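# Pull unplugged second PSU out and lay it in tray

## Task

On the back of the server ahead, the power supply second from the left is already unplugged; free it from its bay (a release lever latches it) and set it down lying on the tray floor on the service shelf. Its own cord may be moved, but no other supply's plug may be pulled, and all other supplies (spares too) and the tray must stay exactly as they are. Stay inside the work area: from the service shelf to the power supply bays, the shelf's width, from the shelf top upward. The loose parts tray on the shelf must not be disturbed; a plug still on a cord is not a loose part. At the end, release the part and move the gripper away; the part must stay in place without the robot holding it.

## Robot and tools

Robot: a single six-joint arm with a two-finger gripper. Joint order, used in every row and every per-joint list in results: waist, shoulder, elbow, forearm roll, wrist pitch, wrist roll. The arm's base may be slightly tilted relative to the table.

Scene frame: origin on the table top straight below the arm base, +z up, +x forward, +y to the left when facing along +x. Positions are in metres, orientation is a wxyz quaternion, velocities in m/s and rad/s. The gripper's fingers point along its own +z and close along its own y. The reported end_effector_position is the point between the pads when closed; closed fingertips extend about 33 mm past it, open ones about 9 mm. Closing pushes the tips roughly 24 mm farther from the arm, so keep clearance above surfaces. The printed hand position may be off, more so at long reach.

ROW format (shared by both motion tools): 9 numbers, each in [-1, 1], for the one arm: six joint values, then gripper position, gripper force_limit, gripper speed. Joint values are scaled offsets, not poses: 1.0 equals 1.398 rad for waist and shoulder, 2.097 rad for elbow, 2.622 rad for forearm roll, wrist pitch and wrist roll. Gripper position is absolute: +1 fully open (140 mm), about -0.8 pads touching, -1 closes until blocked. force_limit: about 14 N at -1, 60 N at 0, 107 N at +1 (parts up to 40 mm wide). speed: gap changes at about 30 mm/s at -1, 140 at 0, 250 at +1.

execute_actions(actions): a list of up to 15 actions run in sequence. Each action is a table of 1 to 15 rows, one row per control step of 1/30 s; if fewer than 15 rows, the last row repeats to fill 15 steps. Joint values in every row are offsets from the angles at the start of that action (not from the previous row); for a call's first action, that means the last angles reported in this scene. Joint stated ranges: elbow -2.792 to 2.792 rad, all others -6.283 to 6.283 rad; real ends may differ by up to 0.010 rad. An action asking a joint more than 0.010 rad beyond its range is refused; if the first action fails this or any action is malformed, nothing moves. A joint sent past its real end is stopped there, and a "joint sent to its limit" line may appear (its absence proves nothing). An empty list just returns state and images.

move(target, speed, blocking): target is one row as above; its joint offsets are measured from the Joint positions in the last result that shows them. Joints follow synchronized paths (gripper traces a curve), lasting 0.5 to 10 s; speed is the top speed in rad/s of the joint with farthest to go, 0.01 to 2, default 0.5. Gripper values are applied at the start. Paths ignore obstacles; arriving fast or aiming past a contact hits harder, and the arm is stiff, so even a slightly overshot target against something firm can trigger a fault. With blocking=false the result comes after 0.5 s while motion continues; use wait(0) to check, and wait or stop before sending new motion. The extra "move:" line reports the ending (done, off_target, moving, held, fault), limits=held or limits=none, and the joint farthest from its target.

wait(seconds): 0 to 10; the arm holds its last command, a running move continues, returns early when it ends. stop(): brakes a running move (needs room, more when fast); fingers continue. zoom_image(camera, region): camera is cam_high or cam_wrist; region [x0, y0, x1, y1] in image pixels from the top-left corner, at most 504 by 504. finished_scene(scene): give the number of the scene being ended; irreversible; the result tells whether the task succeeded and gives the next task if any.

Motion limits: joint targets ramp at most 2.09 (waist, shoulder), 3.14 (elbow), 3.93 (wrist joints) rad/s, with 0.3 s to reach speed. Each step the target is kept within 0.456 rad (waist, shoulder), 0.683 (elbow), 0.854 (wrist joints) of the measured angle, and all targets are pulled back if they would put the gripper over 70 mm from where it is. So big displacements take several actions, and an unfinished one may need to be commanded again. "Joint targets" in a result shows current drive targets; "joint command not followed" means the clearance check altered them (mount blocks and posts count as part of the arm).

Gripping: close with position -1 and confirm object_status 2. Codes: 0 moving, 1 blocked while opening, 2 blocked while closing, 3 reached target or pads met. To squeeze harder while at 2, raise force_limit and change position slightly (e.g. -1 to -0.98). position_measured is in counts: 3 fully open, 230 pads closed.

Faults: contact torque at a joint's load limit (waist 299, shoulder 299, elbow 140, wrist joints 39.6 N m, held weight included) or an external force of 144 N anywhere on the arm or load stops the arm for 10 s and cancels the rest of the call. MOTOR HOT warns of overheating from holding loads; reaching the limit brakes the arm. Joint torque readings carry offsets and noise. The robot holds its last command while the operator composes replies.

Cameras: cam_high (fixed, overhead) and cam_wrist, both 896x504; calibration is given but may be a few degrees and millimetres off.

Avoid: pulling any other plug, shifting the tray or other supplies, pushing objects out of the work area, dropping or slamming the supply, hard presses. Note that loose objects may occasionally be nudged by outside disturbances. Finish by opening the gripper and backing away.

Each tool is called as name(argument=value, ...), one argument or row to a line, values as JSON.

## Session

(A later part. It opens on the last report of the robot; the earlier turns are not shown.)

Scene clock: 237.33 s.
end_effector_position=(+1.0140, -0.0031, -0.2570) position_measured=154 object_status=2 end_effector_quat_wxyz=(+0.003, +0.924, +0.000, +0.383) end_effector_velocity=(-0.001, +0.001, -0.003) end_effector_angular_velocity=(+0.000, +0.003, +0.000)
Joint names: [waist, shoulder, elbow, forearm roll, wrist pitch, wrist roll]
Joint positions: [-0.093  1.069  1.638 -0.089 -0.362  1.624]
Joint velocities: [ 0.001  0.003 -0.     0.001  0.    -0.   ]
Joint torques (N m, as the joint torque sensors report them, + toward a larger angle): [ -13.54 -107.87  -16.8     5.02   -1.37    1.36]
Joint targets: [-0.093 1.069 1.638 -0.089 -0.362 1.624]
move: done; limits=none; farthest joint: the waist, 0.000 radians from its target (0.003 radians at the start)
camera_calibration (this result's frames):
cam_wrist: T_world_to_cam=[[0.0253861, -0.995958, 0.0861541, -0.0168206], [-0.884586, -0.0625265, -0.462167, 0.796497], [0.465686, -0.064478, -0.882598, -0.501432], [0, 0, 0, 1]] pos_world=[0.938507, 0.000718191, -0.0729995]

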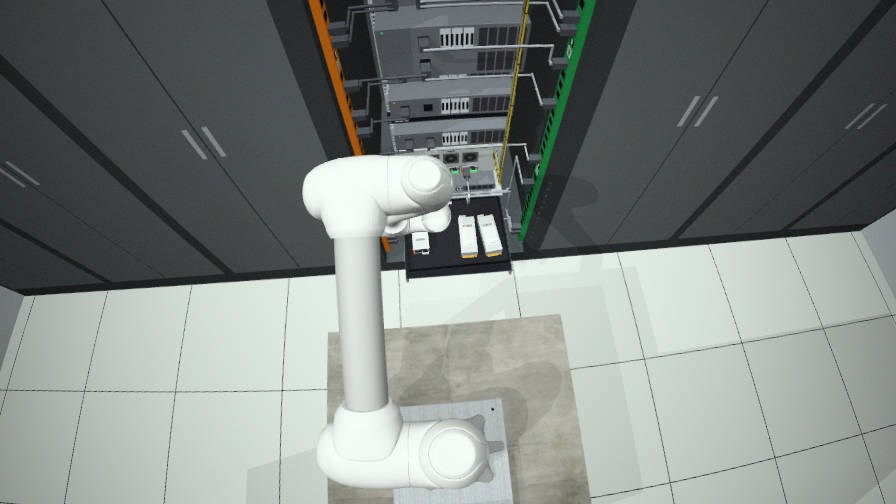

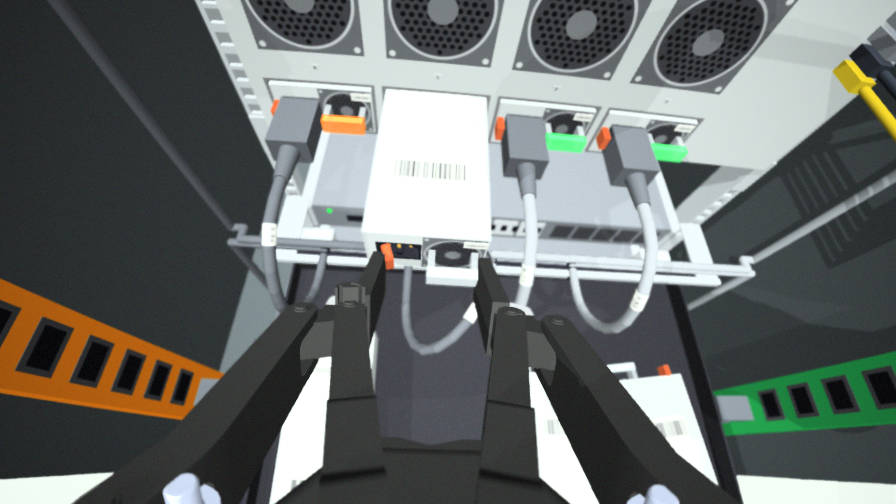

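move(
  target=[0, 0, 0, 0, 0, 0, 0.19, 0.0, -0.7],
  speed=0.05,
)

move(
  target=[0.00596, -0.02173, -0.03781, -0.00518, 0.04178, 0.00838, 0.19, 0.0, -0.7],
  speed=0.12,
)

Scene clock: 259.50 s.
end_effector_position=(+1.0140, -0.0032, -0.2569) position_measured=105 object_status=3 end_effector_quat_wxyz=(+0.003, +0.924, +0.000, +0.383) end_effector_velocity=(+0.001, -0.001, +0.002) end_effector_angular_velocity=(-0.000, -0.002, -0.001)
Joint names: [waist, shoulder, elbow, forearm roll, wrist pitch, wrist roll]
Joint positions: [-0.093  1.069  1.638 -0.089 -0.362  1.624]
Joint velocities: [-0.001 -0.002  0.001 -0.     0.    -0.   ]
Joint torques (N m, as the joint torque sensors report them, + toward a larger angle): [  -2.79 -104.51  -19.56    2.2    -2.02    0.39]
Joint targets: [-0.093 1.069 1.638 -0.089 -0.362 1.624]
move: done; limits=none; farthest joint: the waist, 0.000 radians from its target (0.000 radians at the start)
camera_calibration (this result's frames):
cam_wrist: T_world_to_cam=[[0.0252224, -0.995963, 0.0861504, -0.0168097], [-0.884581, -0.0623815, -0.462195, 0.796488], [0.465704, -0.0645493, -0.882583, -0.501428], [0, 0, 0, 1]] pos_world=[0.938499, 0.000577419, -0.0729703]

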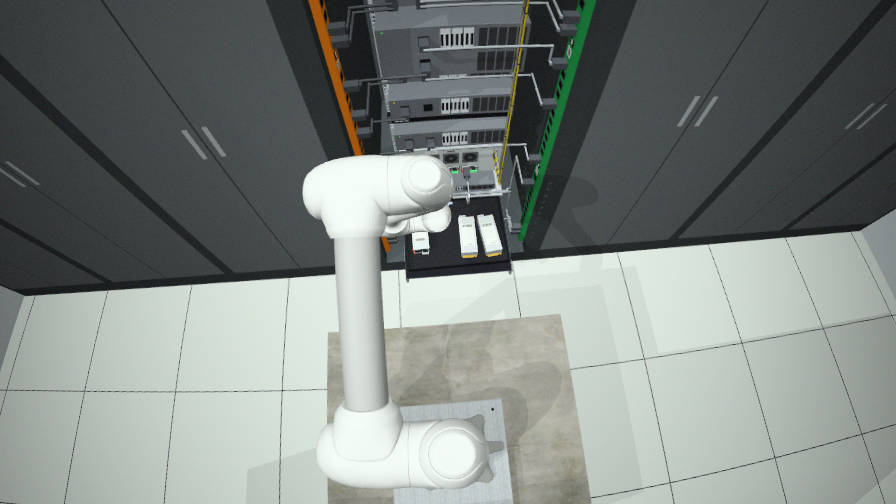

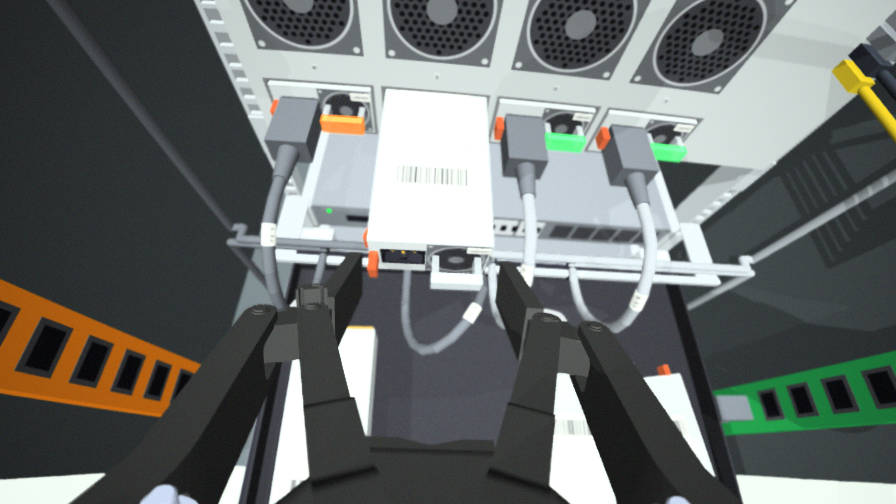

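Scene clock: 260.77 s.
end_effector_position=(+1.0592, +0.0018, -0.2123) position_measured=105 object_status=3 end_effector_quat_wxyz=(+0.003, +0.924, +0.000, +0.383) end_effector_velocity=(+0.000, -0.001, -0.000) end_effector_angular_velocity=(+0.001, +0.000, -0.002)
Joint names: [waist, shoulder, elbow, forearm roll, wrist pitch, wrist roll]
Joint positions: [-0.085  1.039  1.559 -0.103 -0.253  1.645]
Joint velocities: [-0.001  0.    -0.001  0.002  0.001  0.   ]
Joint torques (N m, as the joint torque sensors report them, + toward a larger angle): [  -0.23 -107.68  -23.26    2.65   -1.88    0.32]
Joint targets: [-0.085 1.039 1.559 -0.103 -0.253 1.645]
move: done; limits=none; farthest joint: the waist, 0.000 radians from its target (0.008 radians at the start)
camera_calibration (this result's frames):
cam_wrist: T_world_to_cam=[[0.0252084, -0.995965, 0.08613, -0.0167373], [-0.884587, -0.0623589, -0.462188, 0.857416], [0.465694, -0.0645385, -0.882589, -0.482727], [0, 0, 0, 1]] pos_world=[0.983684, 0.00564328, -0.0283208]

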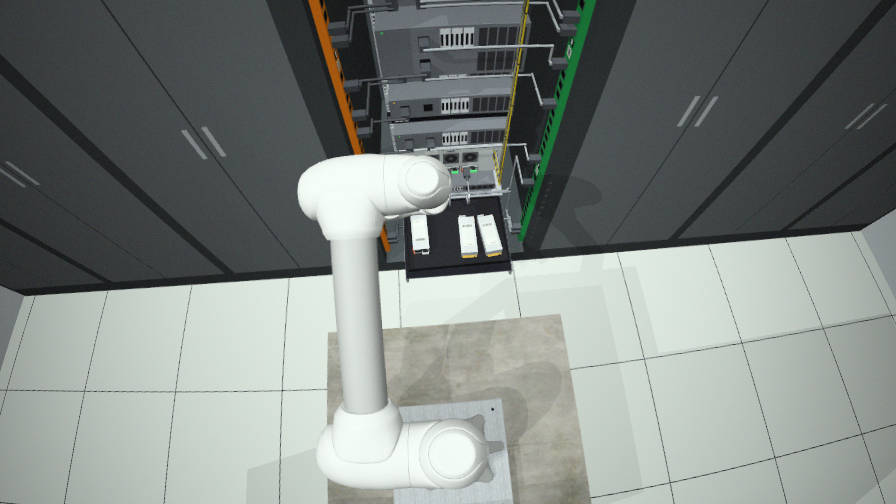

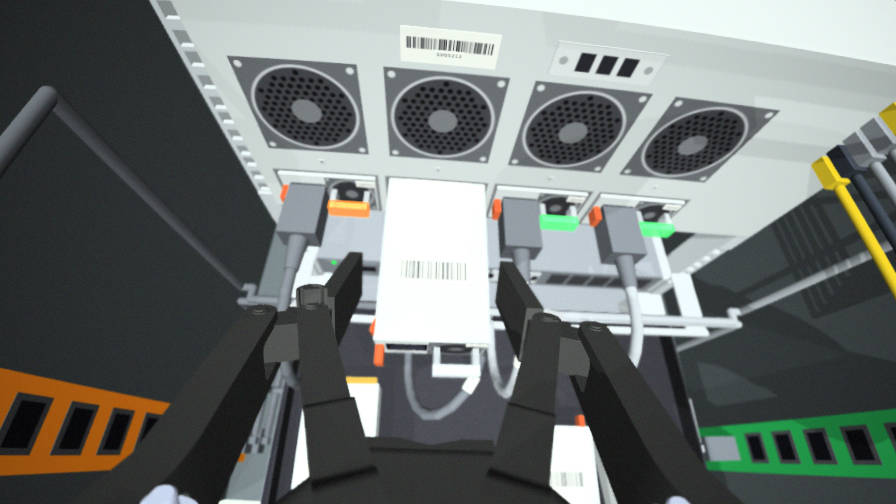

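zoom_image(
  camera="cam_wrist",
  region=[330, 170, 550, 370],
)

Region (330, 170, 550, 370) of cam_wrist's 896x504 image, scaled by 2.291, with more detail than that image has; it fills the top 458 rows of this view, and the rest is white.

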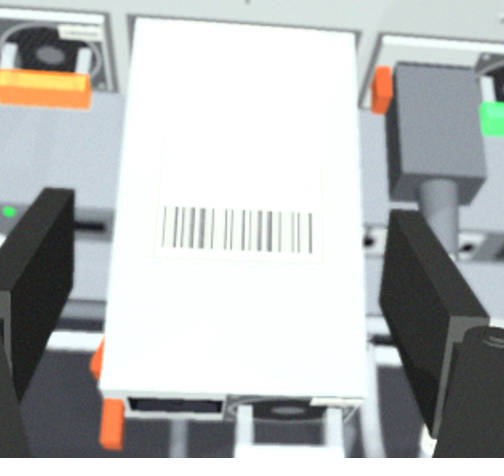

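move(
  target=[0.00025, 0.0705, -0.058, -0.00342, 0.00876, 0.00364, 0.155, 0.0, -0.7],
  speed=0.08,
)

Scene clock: 292.77 s.
end_effector_position=(+1.0980, +0.0004, -0.2600) position_measured=110 object_status=3 end_effector_quat_wxyz=(+0.003, +0.924, +0.000, +0.383) end_effector_velocity=(+0.001, -0.004, -0.001) end_effector_angular_velocity=(+0.000, +0.000, -0.004)
Joint names: [waist, shoulder, elbow, forearm roll, wrist pitch, wrist roll]
Joint positions: [-0.084  1.137  1.437 -0.112 -0.23   1.655]
Joint velocities: [-0.003  0.001 -0.002  0.001  0.001  0.   ]
Joint torques (N m, as the joint torque sensors report them, + toward a larger angle): [  -1.45 -113.51  -23.56    2.81   -2.17    0.39]
Joint targets: [-0.084 1.137 1.437 -0.112 -0.230 1.655]
move: done; limits=none; farthest joint: the waist, 0.000 radians from its target (0.000 radians at the start)
camera_calibration (this result's frames):
cam_wrist: T_world_to_cam=[[0.0251986, -0.995964, 0.0861404, -0.0150331], [-0.884582, -0.0623556, -0.462197, 0.869604], [0.465703, -0.0645516, -0.882584, -0.542976], [0, 0, 0, 1]] pos_world=[1.02248, 0.0042024, -0.0759983]

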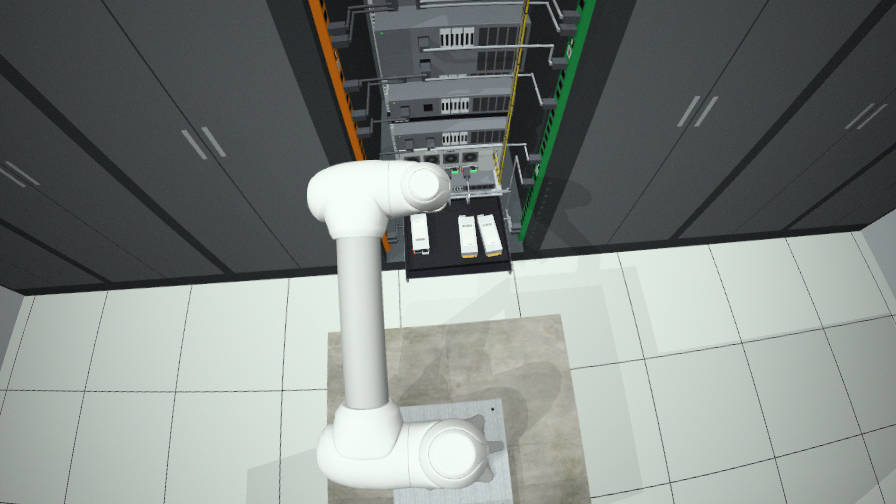

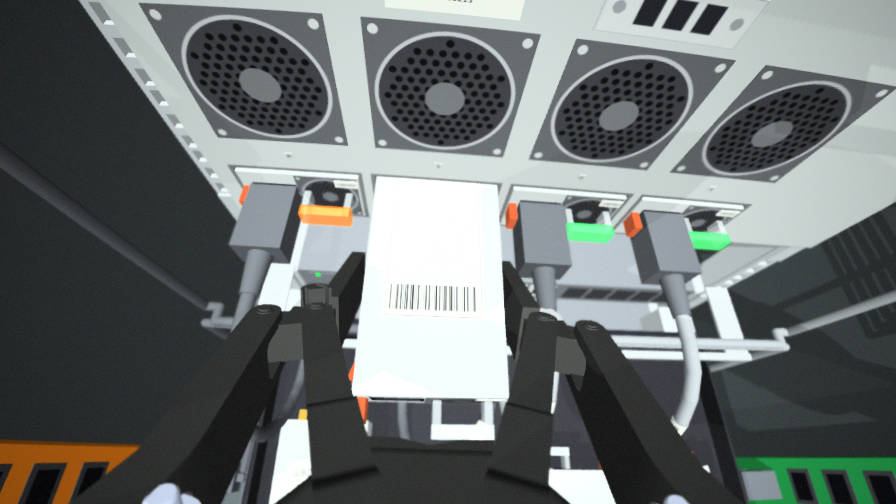

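No contact; close the grip on the body.

move(
  target=[0, 0, 0, 0, 0, 0, -1, 0.8, -1],
  speed=0.05,
)

Scene clock: 294.93 s.
end_effector_position=(+1.0980, +0.0004, -0.2600) position_measured=124 object_status=2 end_effector_quat_wxyz=(+0.003, +0.924, +0.000, +0.383) end_effector_velocity=(-0.001, +0.000, -0.002) end_effector_angular_velocity=(-0.000, +0.002, +0.001)
Joint names: [waist, shoulder, elbow, forearm roll, wrist pitch, wrist roll]
Joint positions: [-0.084  1.137  1.437 -0.112 -0.23   1.655]
Joint velocities: [ 0.     0.001  0.001 -0.001  0.     0.001]
Joint torques (N m, as the joint torque sensors report them, + toward a larger angle): [  0.5  -82.8  -39.57   2.91  -4.54  -0.1 ]
Joint targets: [-0.084 1.137 1.437 -0.112 -0.230 1.655]
move: done; limits=none; farthest joint: the waist, 0.000 radians from its target (0.000 radians at the start)
camera_calibration (this result's frames):
cam_wrist: T_world_to_cam=[[0.0251893, -0.995965, 0.0861297, -0.015024], [-0.884625, -0.0623367, -0.462118, 0.869634], [0.465623, -0.064552, -0.882626, -0.542928], [0, 0, 0, 1]] pos_world=[1.02248, 0.00419964, -0.0760351]

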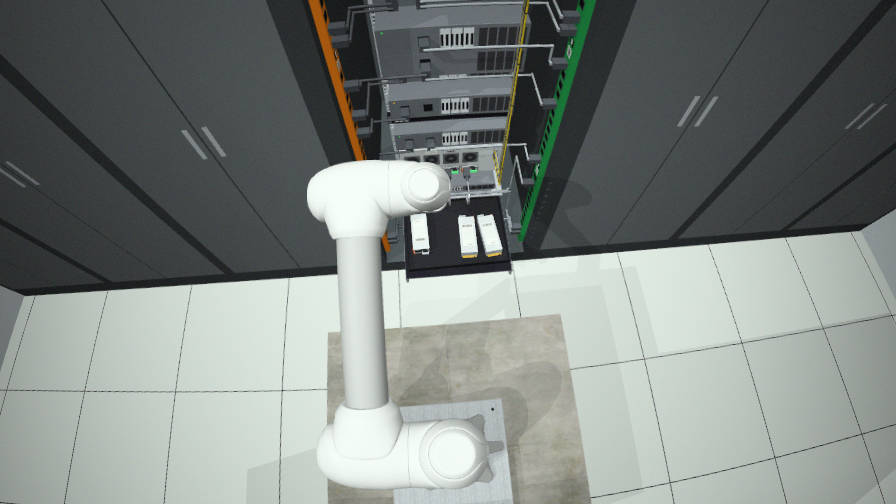

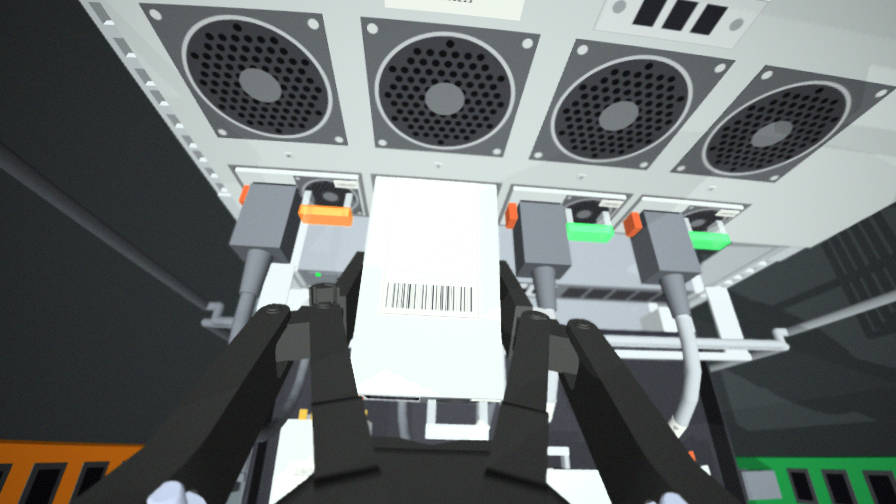

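move(
  target=[0, -0.0014, 0.0013, 0, -0.0003, 0, -1, 0.8, -1],
  speed=0.02,
)

Scene clock: 300.20 s.
end_effector_position=(+1.0971, +0.0005, -0.2592) position_measured=124 object_status=2 end_effector_quat_wxyz=(+0.003, +0.924, +0.000, +0.383) end_effector_velocity=(+0.001, -0.001, +0.001) end_effector_angular_velocity=(-0.001, -0.002, -0.001)
Joint names: [waist, shoulder, elbow, forearm roll, wrist pitch, wrist roll]
Joint positions: [-0.084  1.135  1.44  -0.112 -0.23   1.655]
Joint velocities: [-0.001  0.    -0.002 -0.    -0.001 -0.001]
Joint torques (N m, as the joint torque sensors report them, + toward a larger angle): [   0.27 -122.89  -29.78    3.03   -4.95    0.37]
Joint targets: [-0.084 1.135 1.440 -0.112 -0.230 1.655]
move: done; limits=none; farthest joint: the waist, 0.000 radians from its target (0.000 radians at the start)
camera_calibration (this result's frames):
cam_wrist: T_world_to_cam=[[0.0252507, -0.995969, 0.0860691, -0.0150931], [-0.884631, -0.0623617, -0.462103, 0.869271], [0.465607, -0.064471, -0.88264, -0.541746], [0, 0, 0, 1]] pos_world=[1.02161, 0.00425001, -0.0751754]

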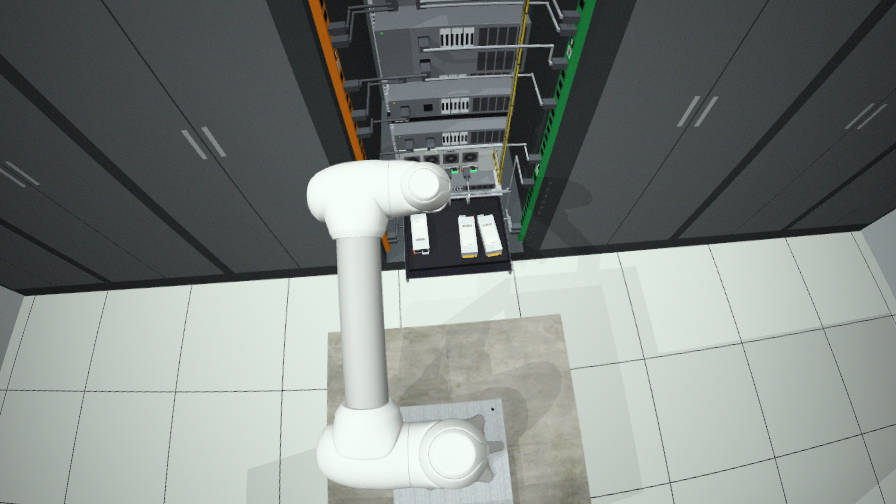

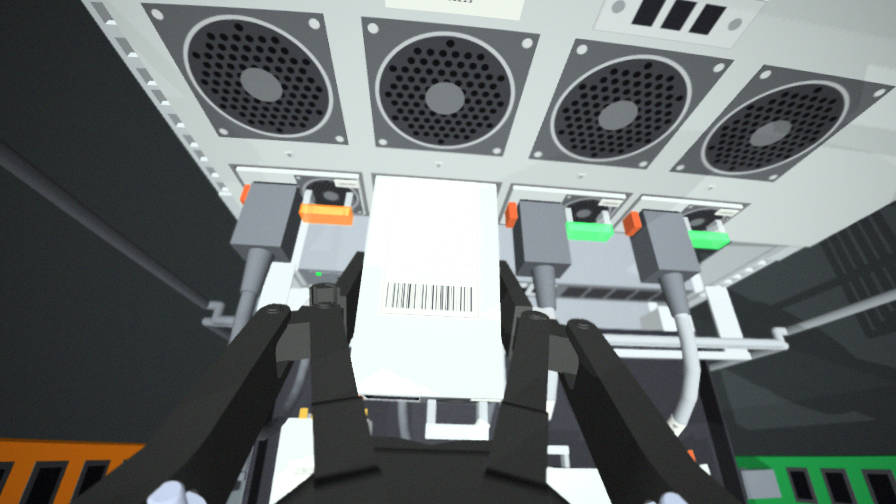

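move(
  target=[-0.00141, -0.02586, 0.05206, 0.00816, -0.02774, -0.00913, -1, 0.8, -1],
  speed=0.1,
)

move(
  target=[-0.00157, -0.02247, 0.04914, 0.00466, -0.02725, -0.00574, -1, 0.8, -1],
  speed=0.1,
)

Scene clock: 349.70 s.
end_effector_position=(+1.0521, +0.0005, -0.2592) position_measured=124 object_status=2 end_effector_quat_wxyz=(+0.003, +0.924, +0.000, +0.383) end_effector_velocity=(-0.000, +0.001, -0.001) end_effector_angular_velocity=(-0.000, -0.000, +0.001)
Joint names: [waist, shoulder, elbow, forearm roll, wrist pitch, wrist roll]
Joint positions: [-0.086  1.099  1.549 -0.091 -0.303  1.631]
Joint velocities: [ 0.     0.001 -0.    -0.001 -0.002 -0.   ]
Joint torques (N m, as the joint torque sensors report them, + toward a larger angle): [  -0.71 -120.53  -25.89    2.52   -5.44    0.28]
Joint targets: [-0.086 1.099 1.549 -0.091 -0.303 1.631]
move: done; limits=none; farthest joint: the waist, 0.000 radians from its target (0.002 radians at the start)
camera_calibration (this result's frames):
cam_wrist: T_world_to_cam=[[0.0252979, -0.995974, 0.0860007, -0.0139372], [-0.884648, -0.0623691, -0.462069, 0.829482], [0.465572, -0.064391, -0.882664, -0.520774], [0, 0, 0, 1]] pos_world=[0.976611, 0.00431977, -0.0751919]

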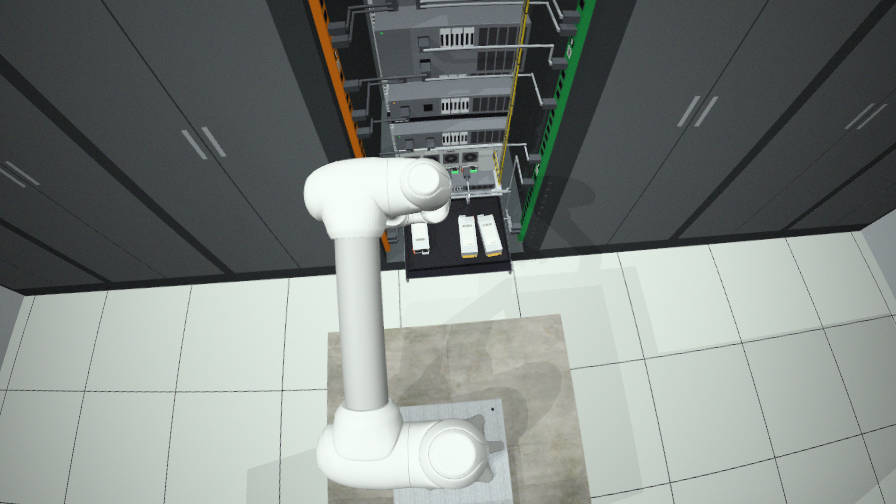

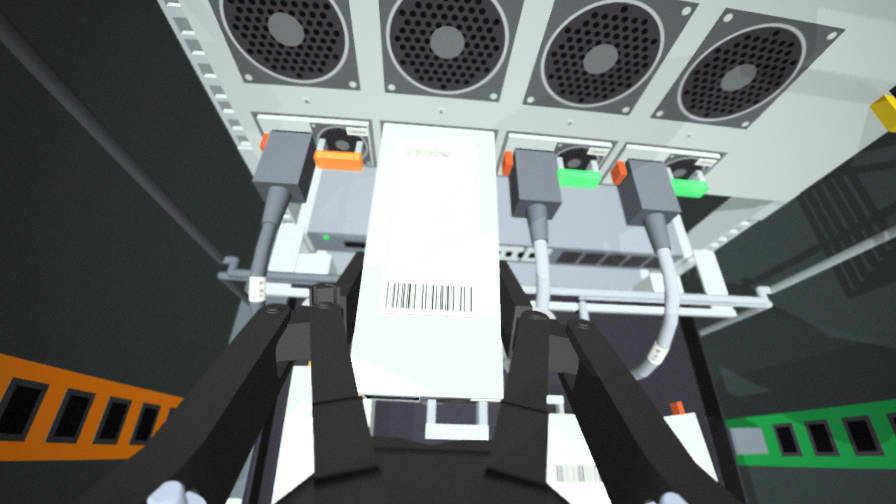

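Scene clock: 351.03 s.
end_effector_position=(+1.0071, +0.0006, -0.2592) position_measured=124 object_status=2 end_effector_quat_wxyz=(+0.003, +0.924, +0.000, +0.383) end_effector_velocity=(-0.001, -0.000, +0.000) end_effector_angular_velocity=(-0.000, +0.001, -0.000)
Joint names: [waist, shoulder, elbow, forearm roll, wrist pitch, wrist roll]
Joint positions: [-0.088  1.068  1.652 -0.078 -0.375  1.616]
Joint velocities: [-0.    -0.001  0.001  0.     0.001 -0.   ]
Joint torques (N m, as the joint torque sensors report them, + toward a larger angle): [  -1.35 -115.94  -23.42    2.52   -4.85    0.48]
Joint targets: [-0.088 1.068 1.652 -0.078 -0.375 1.616]
move: done; limits=none; farthest joint: the waist, 0.000 radians from its target (0.002 radians at the start)
camera_calibration (this result's frames):
cam_wrist: T_world_to_cam=[[0.0253412, -0.995978, 0.0859365, -0.0127706], [-0.884654, -0.0623766, -0.462056, 0.789692], [0.465559, -0.064315, -0.882677, -0.499818], [0, 0, 0, 1]] pos_world=[0.931623, 0.00439325, -0.0751983]

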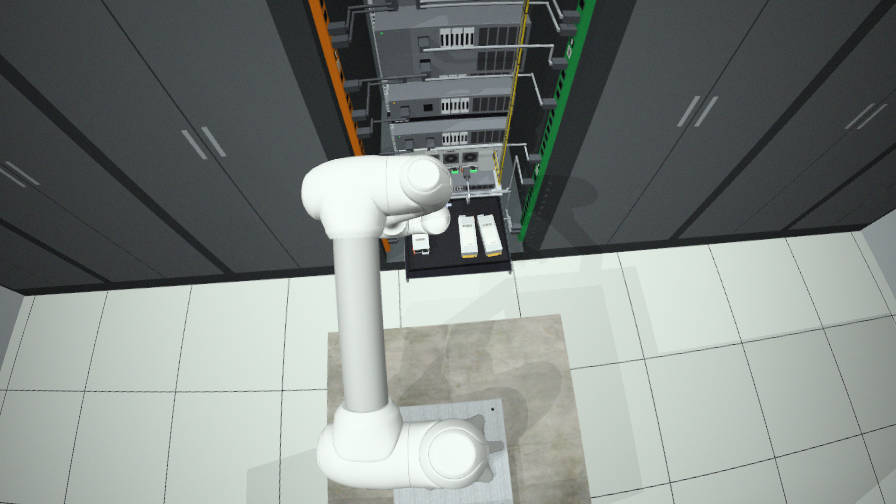

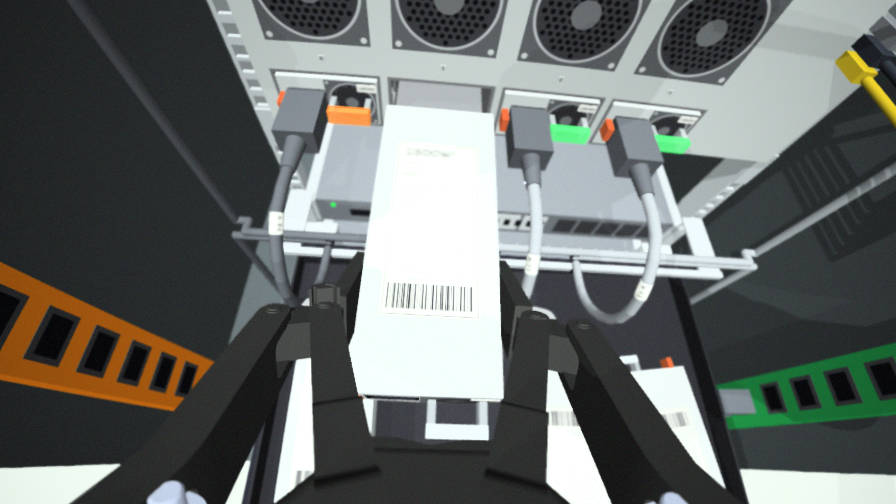

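execute_actions(
  actions=[],
)

Scene clock: 365.57 s.
end_effector_position=(+1.0071, +0.0006, -0.2592) position_measured=124 object_status=2 end_effector_quat_wxyz=(+0.003, +0.924, +0.000, +0.383) end_effector_velocity=(+0.002, -0.001, +0.002) end_effector_angular_velocity=(+0.001, -0.003, -0.002)
Joint names: [waist, shoulder, elbow, forearm roll, wrist pitch, wrist roll]
Joint positions: [-0.088  1.068  1.652 -0.078 -0.375  1.616]
Joint velocities: [-0.001 -0.001 -0.002  0.    -0.     0.001]
Joint torques (N m, as the joint torque sensors report them, + toward a larger angle): [  -0.66 -115.64  -23.32    2.27   -4.81    0.36]
Joint targets: [-0.088 1.068 1.652 -0.078 -0.375 1.616]
camera_calibration (this result's frames):
cam_wrist: T_world_to_cam=[[0.0253445, -0.995978, 0.0859363, -0.0127718], [-0.884662, -0.0623782, -0.46204, 0.789683], [0.465543, -0.0643144, -0.882685, -0.499799], [0, 0, 0, 1]] pos_world=[0.931604, 0.00439427, -0.0752027]

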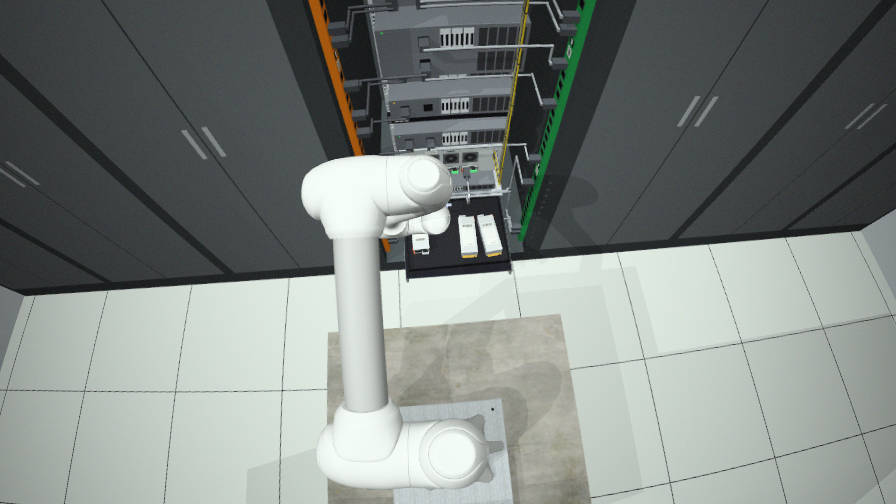

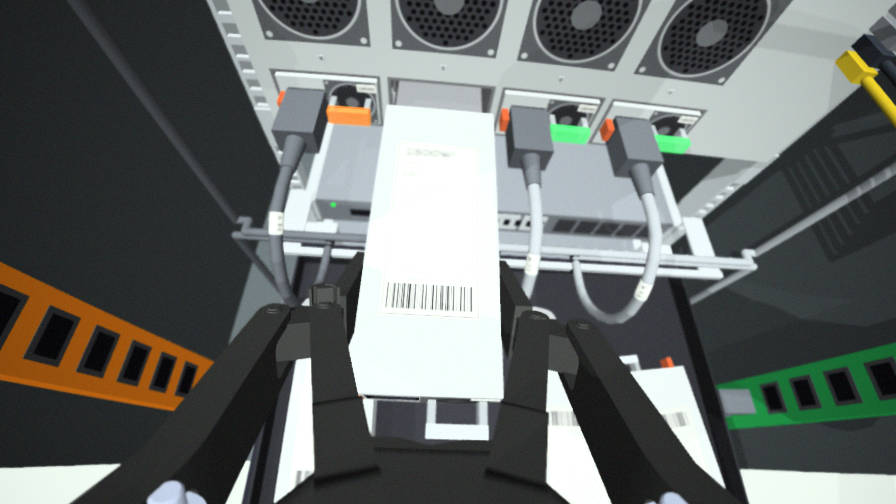

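move(
  target=[-0.00726, -0.052966, 0.154851, 0.006444, -0.095461, -0.011428, -1, 0.8, -1],
  speed=0.25,
)

Scene clock: 393.47 s.
end_effector_position=(+0.8500, +0.0009, -0.2590) position_measured=124 object_status=2 end_effector_quat_wxyz=(+0.003, +0.924, +0.000, +0.383) end_effector_velocity=(+0.001, -0.000, +0.002) end_effector_angular_velocity=(-0.001, -0.002, +0.001)
Joint names: [waist, shoulder, elbow, forearm roll, wrist pitch, wrist roll]
Joint positions: [-0.099  0.994  1.977 -0.061 -0.625  1.586]
Joint velocities: [ 0.    -0.002 -0.    -0.    -0.    -0.001]
Joint torques (N m, as the joint torque sensors report them, + toward a larger angle): [ -0.95 -99.49 -12.45   1.34  -5.03   0.35]
Joint targets: [-0.099 0.994 1.977 -0.062 -0.625 1.586]
move: done; limits=none; farthest joint: the waist, 0.000 radians from its target (0.010 radians at the start)
camera_calibration (this result's frames):
cam_wrist: T_world_to_cam=[[0.025214, -0.996, 0.0857277, -0.00848936], [-0.884682, -0.062164, -0.462032, 0.650848], [0.465513, -0.0641921, -0.88271, -0.42647], [0, 0, 0, 1]] pos_world=[0.774534, 0.0046279, -0.0750088]

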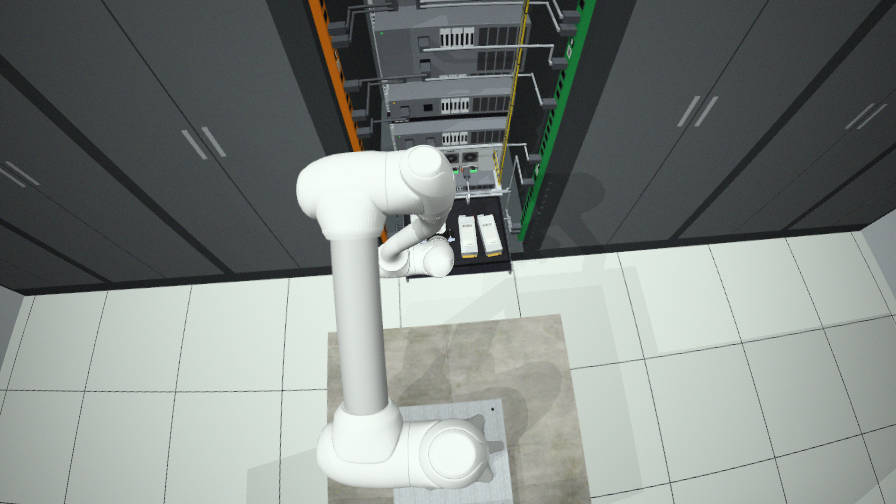

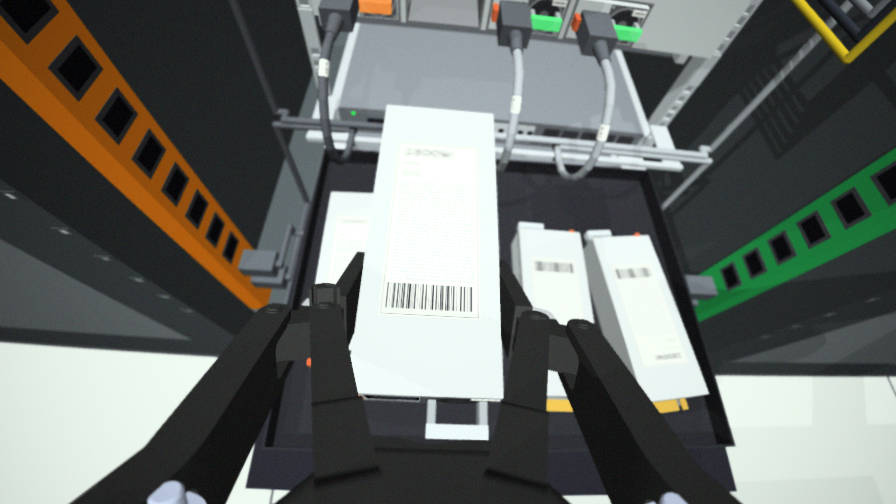

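zoom_image(
  camera="cam_wrist",
  region=[480, 140, 760, 500],
)

zoom_image(
  camera="cam_wrist",
  region=[230, 140, 510, 500],
)

Region (480, 140, 760, 500) of cam_wrist's 896x504 image, scaled by 1.400, with more detail than that image has.

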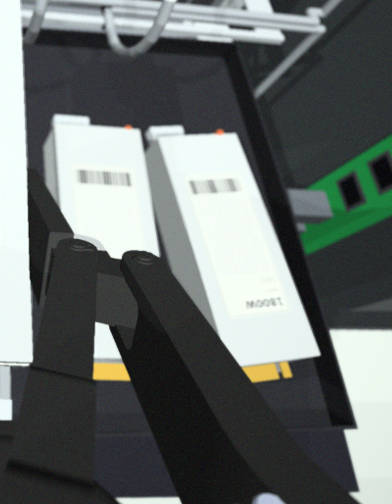

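Region (230, 140, 510, 500) of cam_wrist's 896x504 image, scaled by 1.400, with more detail than that image has.

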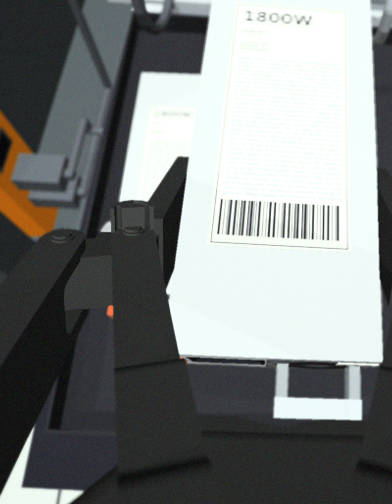

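move(
  target=[-0.034076, 0.120455, -0.043906, -0.017878, -0.023616, -0.000268, -1, 0.8, -1],
  speed=0.15,
)

Scene clock: 463.40 s.
end_effector_position=(+0.8520, -0.0298, -0.3598) position_measured=124 object_status=2 end_effector_quat_wxyz=(+0.003, +0.927, +0.000, +0.376) end_effector_velocity=(-0.001, -0.000, -0.001) end_effector_angular_velocity=(-0.000, +0.001, +0.001)
Joint names: [waist, shoulder, elbow, forearm roll, wrist pitch, wrist roll]
Joint positions: [-0.146  1.162  1.885 -0.108 -0.687  1.585]
Joint velocities: [-0.     0.001 -0.    -0.     0.    -0.001]
Joint torques (N m, as the joint torque sensors report them, + toward a larger angle): [  -0.12 -103.2    -8.52    0.8    -5.07    0.54]
Joint targets: [-0.146 1.162 1.885 -0.108 -0.687 1.585]
move: done; limits=none; farthest joint: the waist, 0.001 radians from its target (0.048 radians at the start)
camera_calibration (this result's frames):
cam_wrist: T_world_to_cam=[[0.0263884, -0.995968, 0.0857418, -0.031441], [-0.891344, -0.0622729, -0.449031, 0.614497], [0.452559, -0.0645762, -0.889393, -0.509723], [0, 0, 0, 1]] pos_world=[0.779237, -0.0259637, -0.17472]

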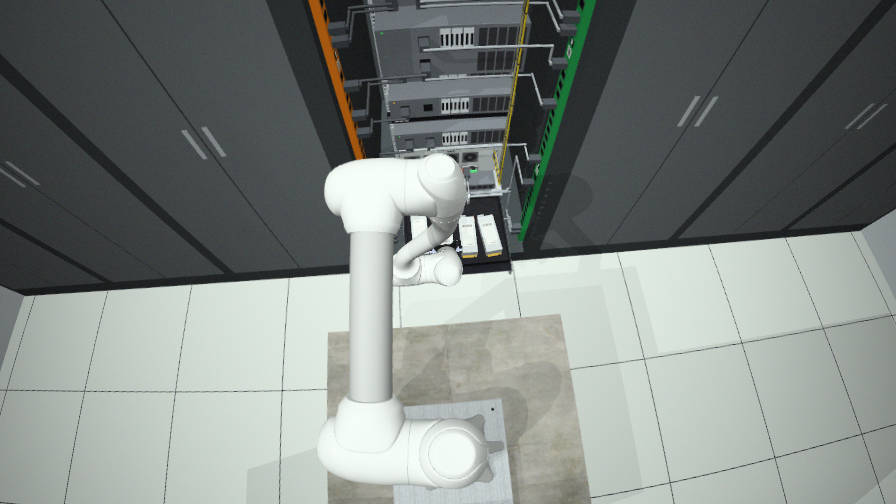

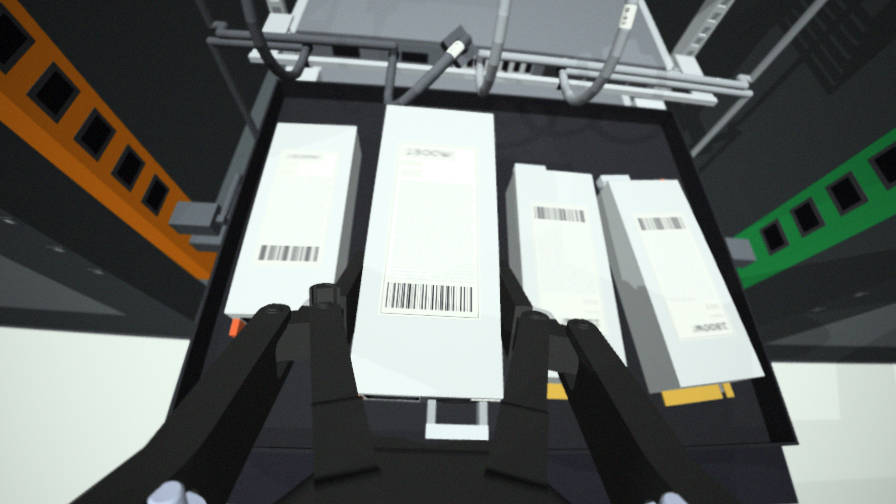

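zoom_image(
  camera="cam_wrist",
  region=[200, 60, 520, 350],
)

zoom_image(
  camera="cam_wrist",
  region=[470, 60, 790, 420],
)

Region (200, 60, 520, 350) of cam_wrist's 896x504 image, scaled by 1.575, with more detail than that image has; it fills the top 457 rows of this view, and the rest is white.

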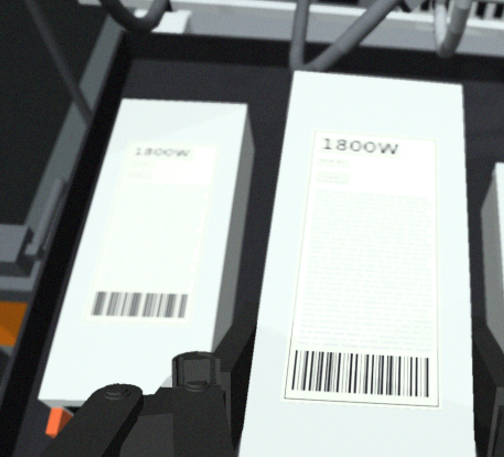

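Region (470, 60, 790, 420) of cam_wrist's 896x504 image, scaled by 1.400, with more detail than that image has.

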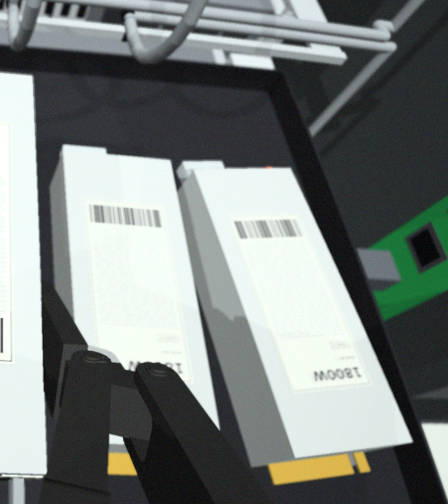

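move(
  target=[-0.001808, 0.054293, -0.024647, 0.00013, -0.009192, -0.001425, -1, 0.8, -1],
  speed=0.1,
)

Scene clock: 503.83 s.
end_effector_position=(+0.8551, -0.0320, -0.4048) position_measured=124 object_status=2 end_effector_quat_wxyz=(+0.003, +0.927, +0.000, +0.376) end_effector_velocity=(-0.001, -0.001, -0.001) end_effector_angular_velocity=(+0.000, +0.001, -0.002)
Joint names: [waist, shoulder, elbow, forearm roll, wrist pitch, wrist roll]
Joint positions: [-0.149  1.238  1.833 -0.108 -0.711  1.582]
Joint velocities: [-0.     0.002 -0.     0.001 -0.     0.   ]
Joint torques (N m, as the joint torque sensors report them, + toward a larger angle): [  -0.22 -105.2    -6.94    0.68   -4.84    0.51]
Joint targets: [-0.149 1.238 1.833 -0.108 -0.711 1.582]
move: done; limits=none; farthest joint: the waist, 0.000 radians from its target (0.002 radians at the start)
camera_calibration (this result's frames):
cam_wrist: T_world_to_cam=[[0.0263895, -0.995968, 0.0857412, -0.0298431], [-0.891328, -0.0622759, -0.449062, 0.596842], [0.452591, -0.064573, -0.889377, -0.551233], [0, 0, 0, 1]] pos_world=[0.782253, -0.0281486, -0.219676]

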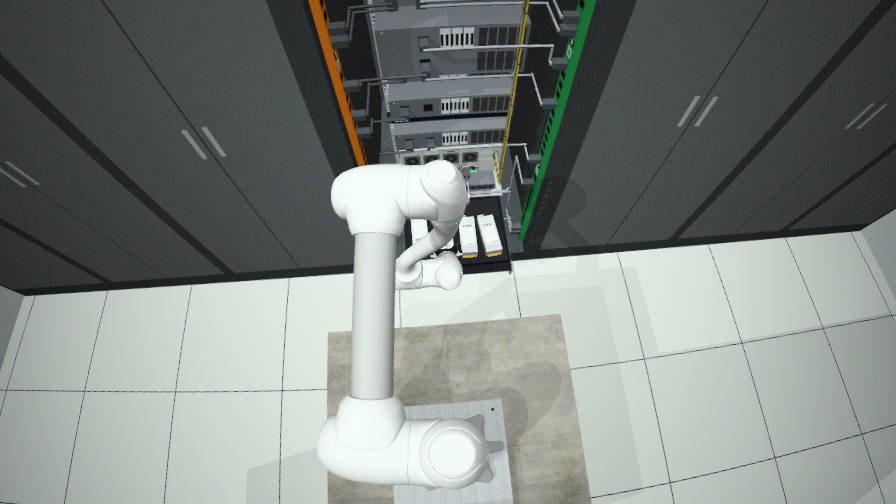

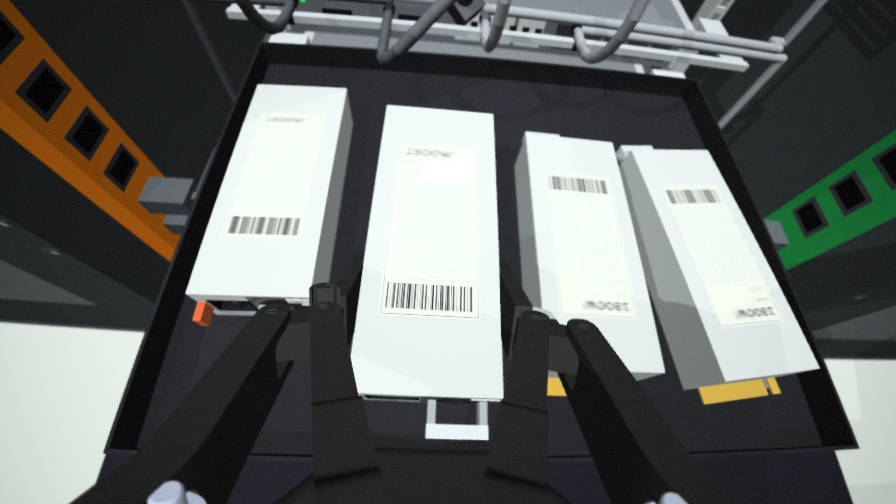

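move(
  target=[0.003477, 0.032284, -0.040126, 0.000113, 0.01481, 0.002253, -1, 0.8, -1],
  speed=0.1,
)

Scene clock: 521.23 s.
end_effector_position=(+0.8850, -0.0320, -0.4297) position_measured=124 object_status=2 end_effector_quat_wxyz=(+0.003, +0.927, +0.000, +0.376) end_effector_velocity=(-0.000, -0.000, -0.001) end_effector_angular_velocity=(+0.000, +0.000, -0.002)
Joint names: [waist, shoulder, elbow, forearm roll, wrist pitch, wrist roll]
Joint positions: [-0.144  1.283  1.749 -0.108 -0.672  1.588]
Joint velocities: [-0.     0.001 -0.001  0.001 -0.     0.   ]
Joint torques (N m, as the joint torque sensors report them, + toward a larger angle): [  -0.37 -109.55   -9.61    0.88   -4.85    0.62]
Joint targets: [-0.144 1.283 1.749 -0.108 -0.672 1.588]
move: done; limits=none; farthest joint: the waist, 0.000 radians from its target (0.005 radians at the start)
camera_calibration (this result's frames):
cam_wrist: T_world_to_cam=[[0.0263702, -0.995968, 0.0857401, -0.0285026], [-0.891324, -0.0622589, -0.449071, 0.612348], [0.452599, -0.0645801, -0.889373, -0.587034], [0, 0, 0, 1]] pos_world=[0.812243, -0.0281743, -0.24466]

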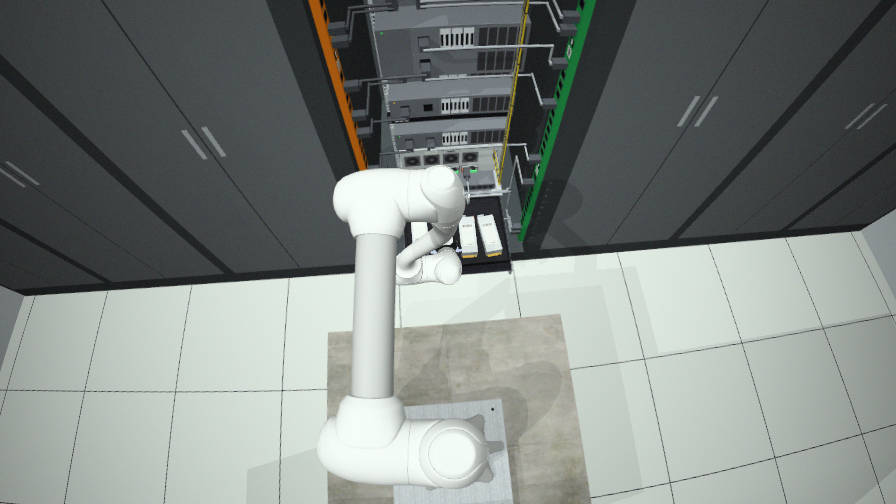

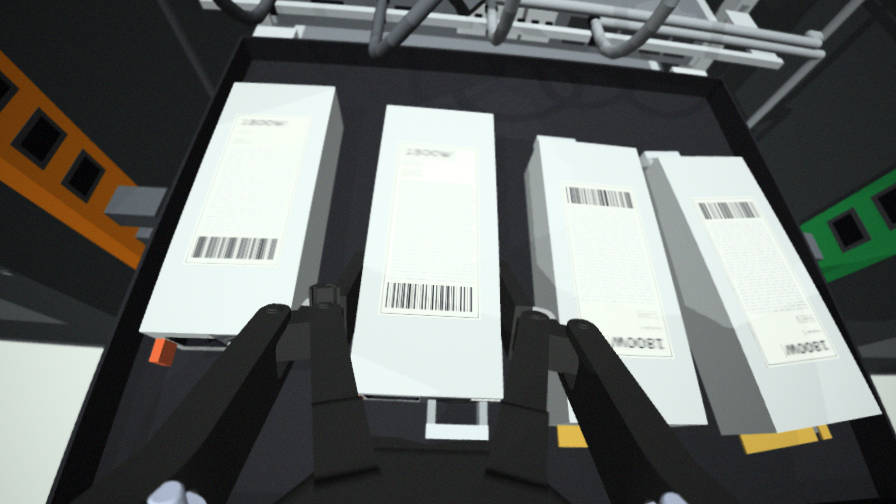

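zoom_image(
  camera="cam_wrist",
  region=[210, 60, 660, 200],
)

Region (210, 60, 660, 200) of cam_wrist's 896x504 image, scaled by 1.120, with more detail than that image has; it fills the top 157 rows of this view, and the rest is white.

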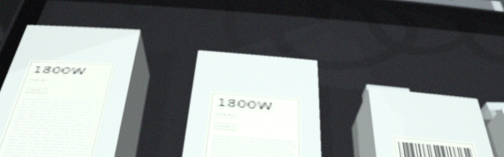

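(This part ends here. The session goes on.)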